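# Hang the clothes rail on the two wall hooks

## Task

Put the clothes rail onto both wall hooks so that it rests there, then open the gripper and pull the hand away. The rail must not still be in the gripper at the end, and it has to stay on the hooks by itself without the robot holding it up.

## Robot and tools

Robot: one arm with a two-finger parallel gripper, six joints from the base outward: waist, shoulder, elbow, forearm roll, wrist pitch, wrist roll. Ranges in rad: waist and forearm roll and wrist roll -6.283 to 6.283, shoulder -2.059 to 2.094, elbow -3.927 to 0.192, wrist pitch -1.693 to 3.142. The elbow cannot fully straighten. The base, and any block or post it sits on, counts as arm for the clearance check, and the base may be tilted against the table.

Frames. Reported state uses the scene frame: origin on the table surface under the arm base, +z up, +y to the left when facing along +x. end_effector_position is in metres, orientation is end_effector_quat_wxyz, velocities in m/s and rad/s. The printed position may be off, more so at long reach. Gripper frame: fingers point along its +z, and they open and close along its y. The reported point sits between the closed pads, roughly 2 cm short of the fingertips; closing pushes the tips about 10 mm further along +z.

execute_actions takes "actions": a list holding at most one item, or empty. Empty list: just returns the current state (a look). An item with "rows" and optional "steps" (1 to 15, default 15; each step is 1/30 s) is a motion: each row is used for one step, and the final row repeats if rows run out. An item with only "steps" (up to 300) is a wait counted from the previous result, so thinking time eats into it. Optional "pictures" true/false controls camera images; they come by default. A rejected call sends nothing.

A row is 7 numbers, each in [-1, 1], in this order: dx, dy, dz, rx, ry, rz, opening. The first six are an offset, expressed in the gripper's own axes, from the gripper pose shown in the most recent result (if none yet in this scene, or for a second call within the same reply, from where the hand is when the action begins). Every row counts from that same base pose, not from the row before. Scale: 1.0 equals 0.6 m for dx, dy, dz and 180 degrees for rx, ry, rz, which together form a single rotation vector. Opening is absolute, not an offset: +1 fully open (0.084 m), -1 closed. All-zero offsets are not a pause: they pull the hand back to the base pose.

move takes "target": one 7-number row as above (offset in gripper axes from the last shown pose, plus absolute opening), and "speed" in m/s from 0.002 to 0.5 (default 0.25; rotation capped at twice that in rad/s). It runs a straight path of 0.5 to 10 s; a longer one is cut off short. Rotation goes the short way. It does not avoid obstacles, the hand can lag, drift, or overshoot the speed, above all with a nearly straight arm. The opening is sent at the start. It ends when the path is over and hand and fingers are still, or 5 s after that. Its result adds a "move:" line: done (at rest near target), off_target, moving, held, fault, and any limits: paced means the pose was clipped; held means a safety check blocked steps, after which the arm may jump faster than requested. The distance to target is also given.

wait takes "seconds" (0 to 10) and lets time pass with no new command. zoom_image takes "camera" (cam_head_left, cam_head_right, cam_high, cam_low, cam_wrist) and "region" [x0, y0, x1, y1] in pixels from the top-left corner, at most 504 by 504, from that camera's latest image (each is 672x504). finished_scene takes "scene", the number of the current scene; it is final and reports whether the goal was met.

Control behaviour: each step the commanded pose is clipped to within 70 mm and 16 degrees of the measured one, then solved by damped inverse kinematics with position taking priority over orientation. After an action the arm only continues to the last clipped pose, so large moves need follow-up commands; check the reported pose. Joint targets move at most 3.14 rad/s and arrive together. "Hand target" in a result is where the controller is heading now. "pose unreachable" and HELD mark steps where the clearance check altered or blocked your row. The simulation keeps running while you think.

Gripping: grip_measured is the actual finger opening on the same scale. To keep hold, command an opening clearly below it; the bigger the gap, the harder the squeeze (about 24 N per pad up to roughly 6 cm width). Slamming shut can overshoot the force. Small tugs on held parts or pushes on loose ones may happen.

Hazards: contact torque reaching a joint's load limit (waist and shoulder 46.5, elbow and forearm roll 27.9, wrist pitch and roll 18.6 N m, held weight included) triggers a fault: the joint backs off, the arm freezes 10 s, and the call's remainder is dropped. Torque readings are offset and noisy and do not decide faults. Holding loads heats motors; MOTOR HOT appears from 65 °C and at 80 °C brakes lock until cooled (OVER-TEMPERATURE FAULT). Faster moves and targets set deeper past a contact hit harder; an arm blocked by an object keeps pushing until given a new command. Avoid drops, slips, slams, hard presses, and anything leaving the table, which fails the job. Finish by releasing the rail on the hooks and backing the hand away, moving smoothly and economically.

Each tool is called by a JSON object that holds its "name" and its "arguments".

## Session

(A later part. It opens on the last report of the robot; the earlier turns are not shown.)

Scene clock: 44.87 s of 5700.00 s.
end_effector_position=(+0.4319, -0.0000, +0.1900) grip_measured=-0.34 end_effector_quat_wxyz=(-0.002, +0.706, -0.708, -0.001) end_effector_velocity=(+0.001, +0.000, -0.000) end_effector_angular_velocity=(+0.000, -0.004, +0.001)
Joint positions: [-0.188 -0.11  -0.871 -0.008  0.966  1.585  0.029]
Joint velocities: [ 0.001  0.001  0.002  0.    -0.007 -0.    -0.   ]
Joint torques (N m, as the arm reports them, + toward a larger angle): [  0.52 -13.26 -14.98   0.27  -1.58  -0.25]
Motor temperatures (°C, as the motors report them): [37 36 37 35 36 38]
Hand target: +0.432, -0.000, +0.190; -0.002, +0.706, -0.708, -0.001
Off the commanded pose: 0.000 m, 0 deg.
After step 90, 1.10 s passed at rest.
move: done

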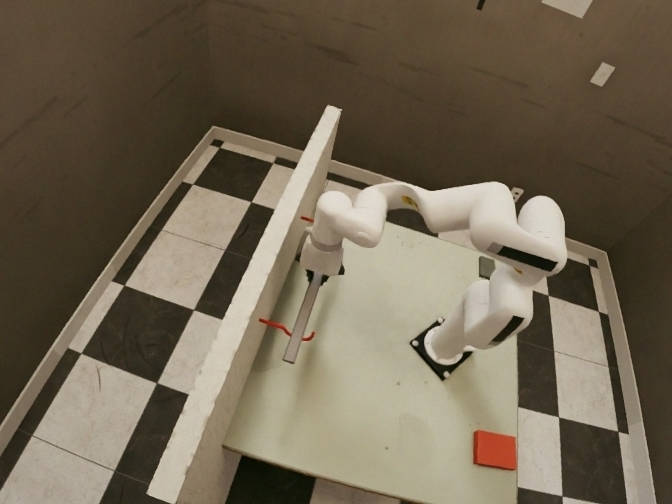

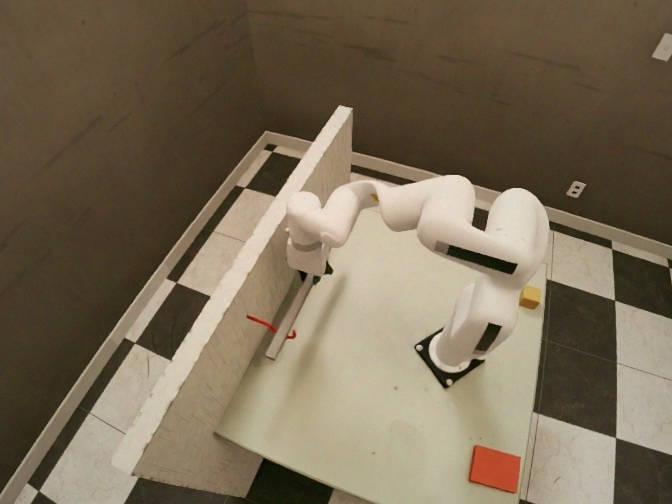

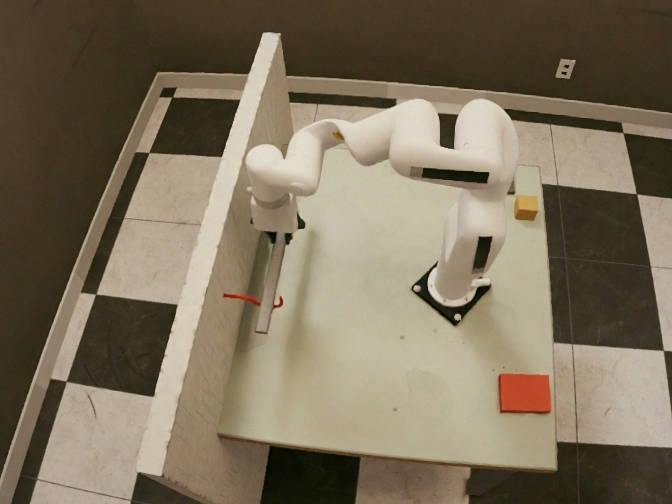

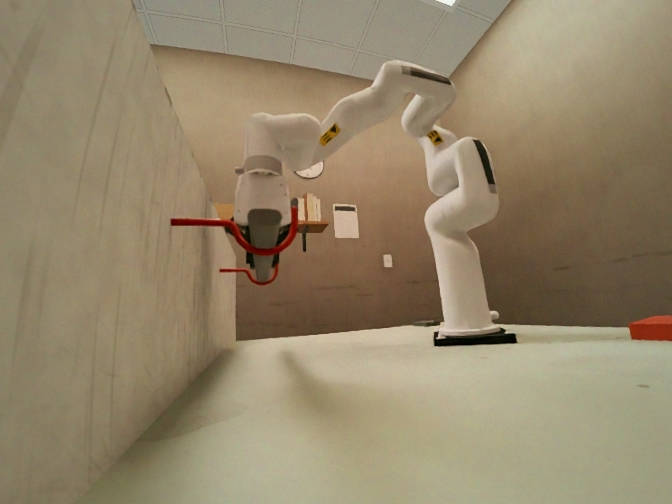

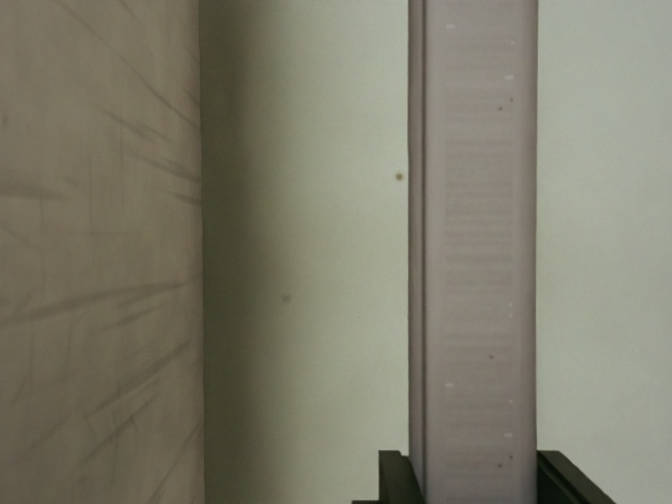

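{"name": "move", "arguments": {"target": [0,0,0.007,0,0,0,-1], "speed": 0.008}}

Scene clock: 47.50 s of 5700.00 s.
end_effector_position=(+0.4321, -0.0000, +0.1865) grip_measured=-0.34 end_effector_quat_wxyz=(-0.002, +0.706, -0.708, -0.000) end_effector_velocity=(+0.000, +0.000, -0.001) end_effector_angular_velocity=(-0.001, -0.002, +0.003)
Joint positions: [-0.189 -0.105 -0.865 -0.008  0.954  1.585  0.029]
Joint velocities: [ 0.001  0.     0.002 -0.001 -0.004 -0.001  0.   ]
Joint torques (N m, as the arm reports them, + toward a larger angle): [  0.49 -11.68 -14.15   0.17  -1.85  -0.29]
Motor temperatures (°C, as the motors report them): [37 36 37 35 36 38]
Hand target: +0.432, -0.000, +0.186; -0.002, +0.706, -0.708, -0.001
Off the commanded pose: 0.001 m, 0 deg.
move: done

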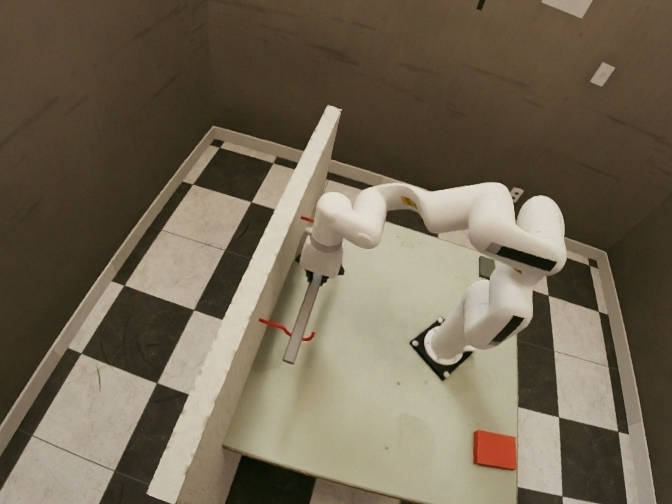

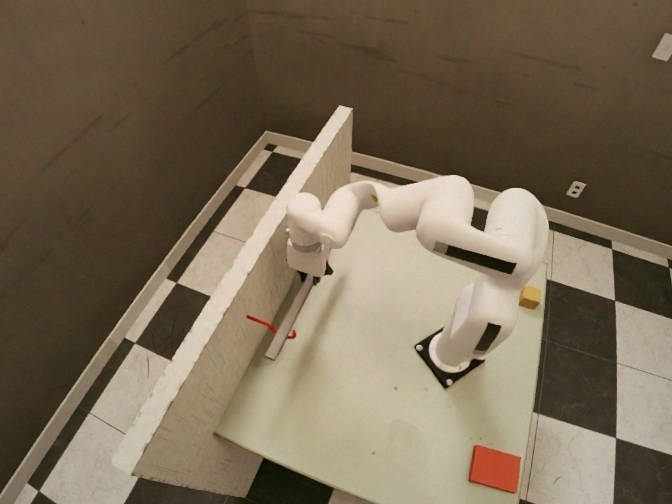

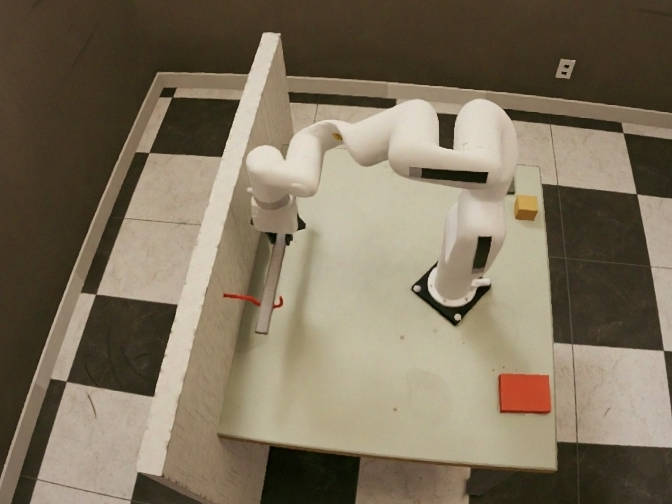

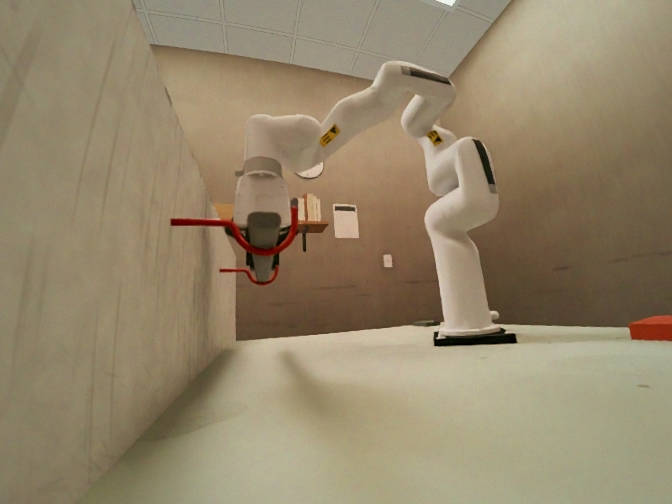

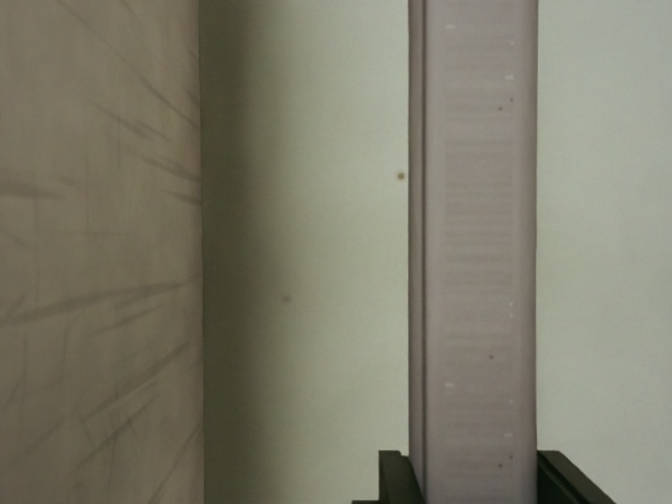

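{"name": "move", "arguments": {"target": [0,0,0,0,0,0,0.3]}}

{"name": "move", "arguments": {"target": [0,0,-0.25,0,0,0,0.3], "speed": 0.15}}

Scene clock: 51.57 s of 5700.00 s.
end_effector_position=(+0.4320, -0.0000, +0.1864) grip_measured=+0.29 end_effector_quat_wxyz=(-0.002, +0.706, -0.708, -0.000) end_effector_velocity=(+0.000, -0.001, +0.001) end_effector_angular_velocity=(-0.001, -0.001, -0.001)
Joint positions: [-0.189 -0.105 -0.865 -0.008  0.954  1.585  0.056]
Joint velocities: [-0.003 -0.001 -0.001 -0.001  0.001 -0.001  0.   ]
Joint torques (N m, as the arm reports them, + toward a larger angle): [  0.22 -12.42 -14.01   0.17  -1.5   -0.17]
Motor temperatures (°C, as the motors report them): [37 36 37 35 36 38]
Hand target: +0.432, -0.000, +0.186; -0.002, +0.706, -0.708, -0.000
Off the commanded pose: 0.000 m, 0 deg.
After step 90, 0.37 s passed at rest.
move: done

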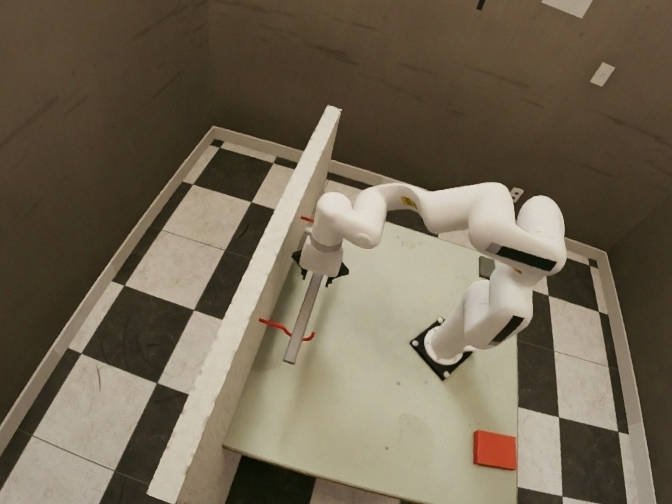

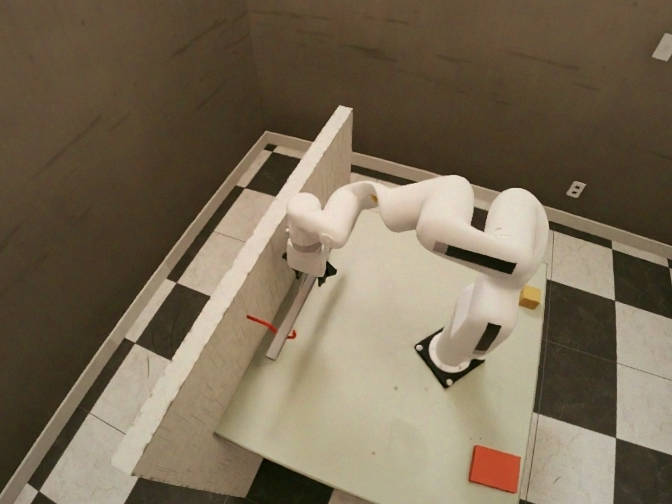

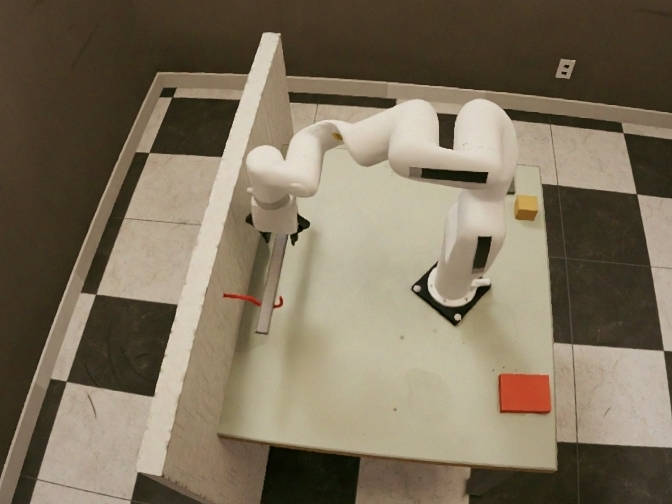

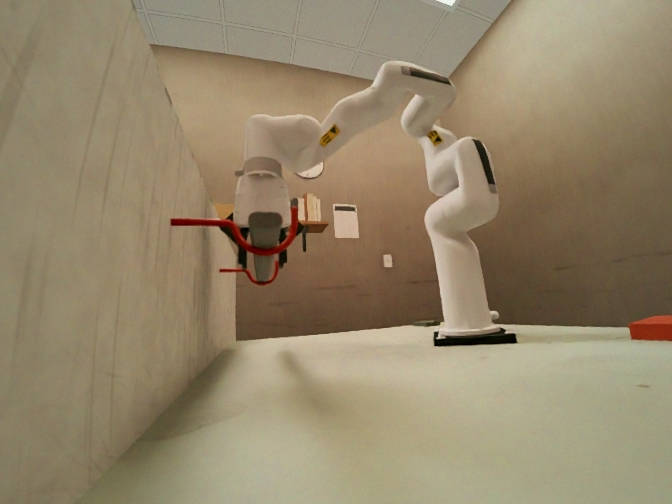

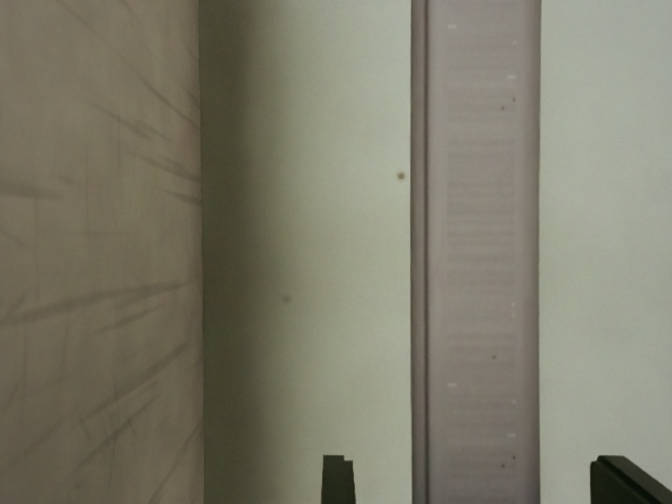

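Scene clock: 53.00 s of 5700.00 s.
end_effector_position=(+0.4317, -0.0002, +0.3356) grip_measured=+0.29 end_effector_quat_wxyz=(-0.002, +0.706, -0.708, -0.001) end_effector_velocity=(+0.001, -0.001, +0.005) end_effector_angular_velocity=(-0.000, -0.004, -0.003)
Joint positions: [-0.185 -0.196 -1.206 -0.007  1.387  1.585  0.056]
Joint velocities: [-0.002  0.    -0.013 -0.     0.009  0.001 -0.   ]
Joint torques (N m, as the arm reports them, + toward a larger angle): [  0.35 -11.78 -14.43   0.19  -1.47  -0.19]
Motor temperatures (°C, as the motors report them): [37 36 37 35 36 38]
Hand target: +0.432, -0.000, +0.336; -0.002, +0.706, -0.708, -0.000
Off the commanded pose: 0.001 m, 0 deg.
move: done

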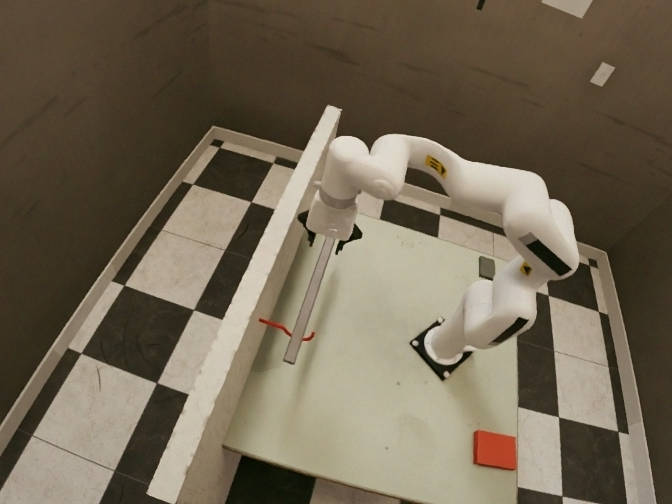

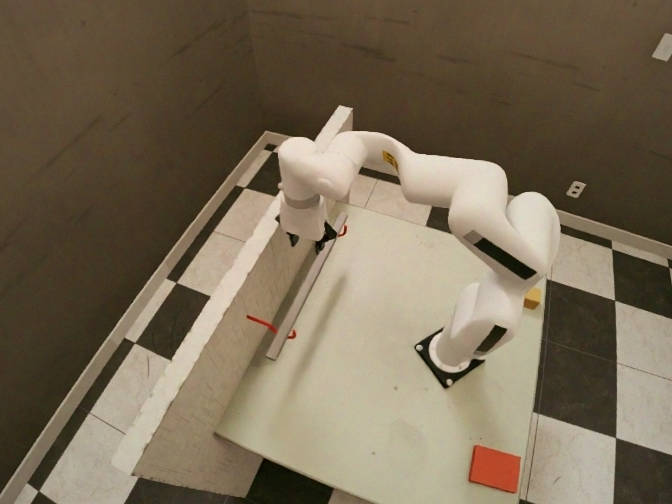

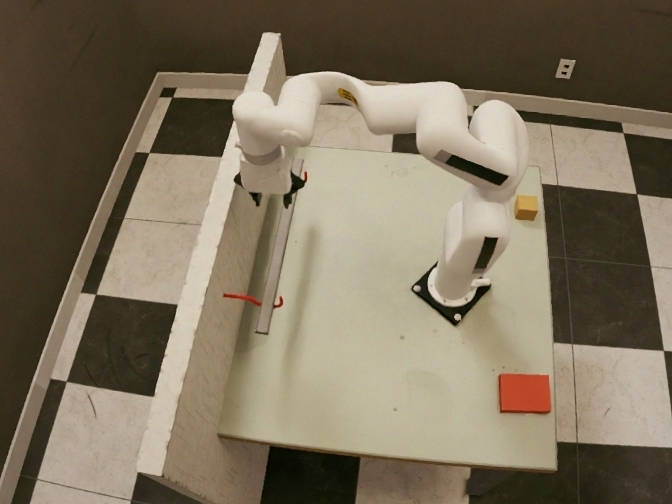

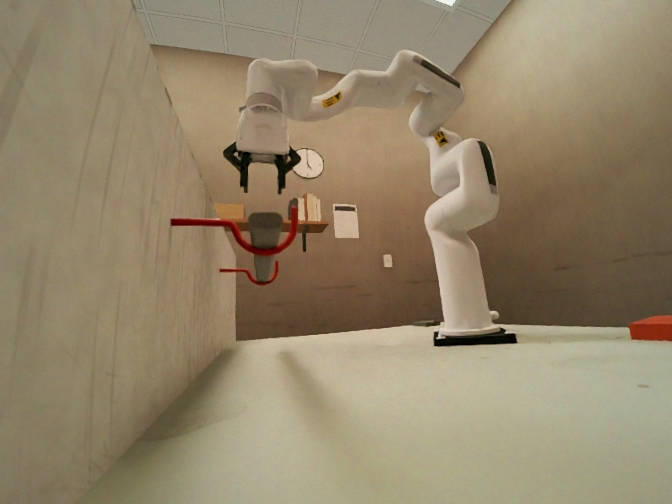

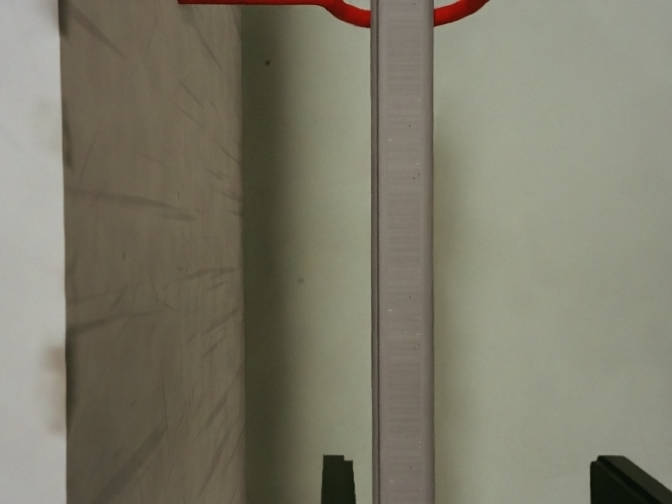

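{"name": "finished_scene", "arguments": {"scene": 2}}

The scene is finished: the task was done.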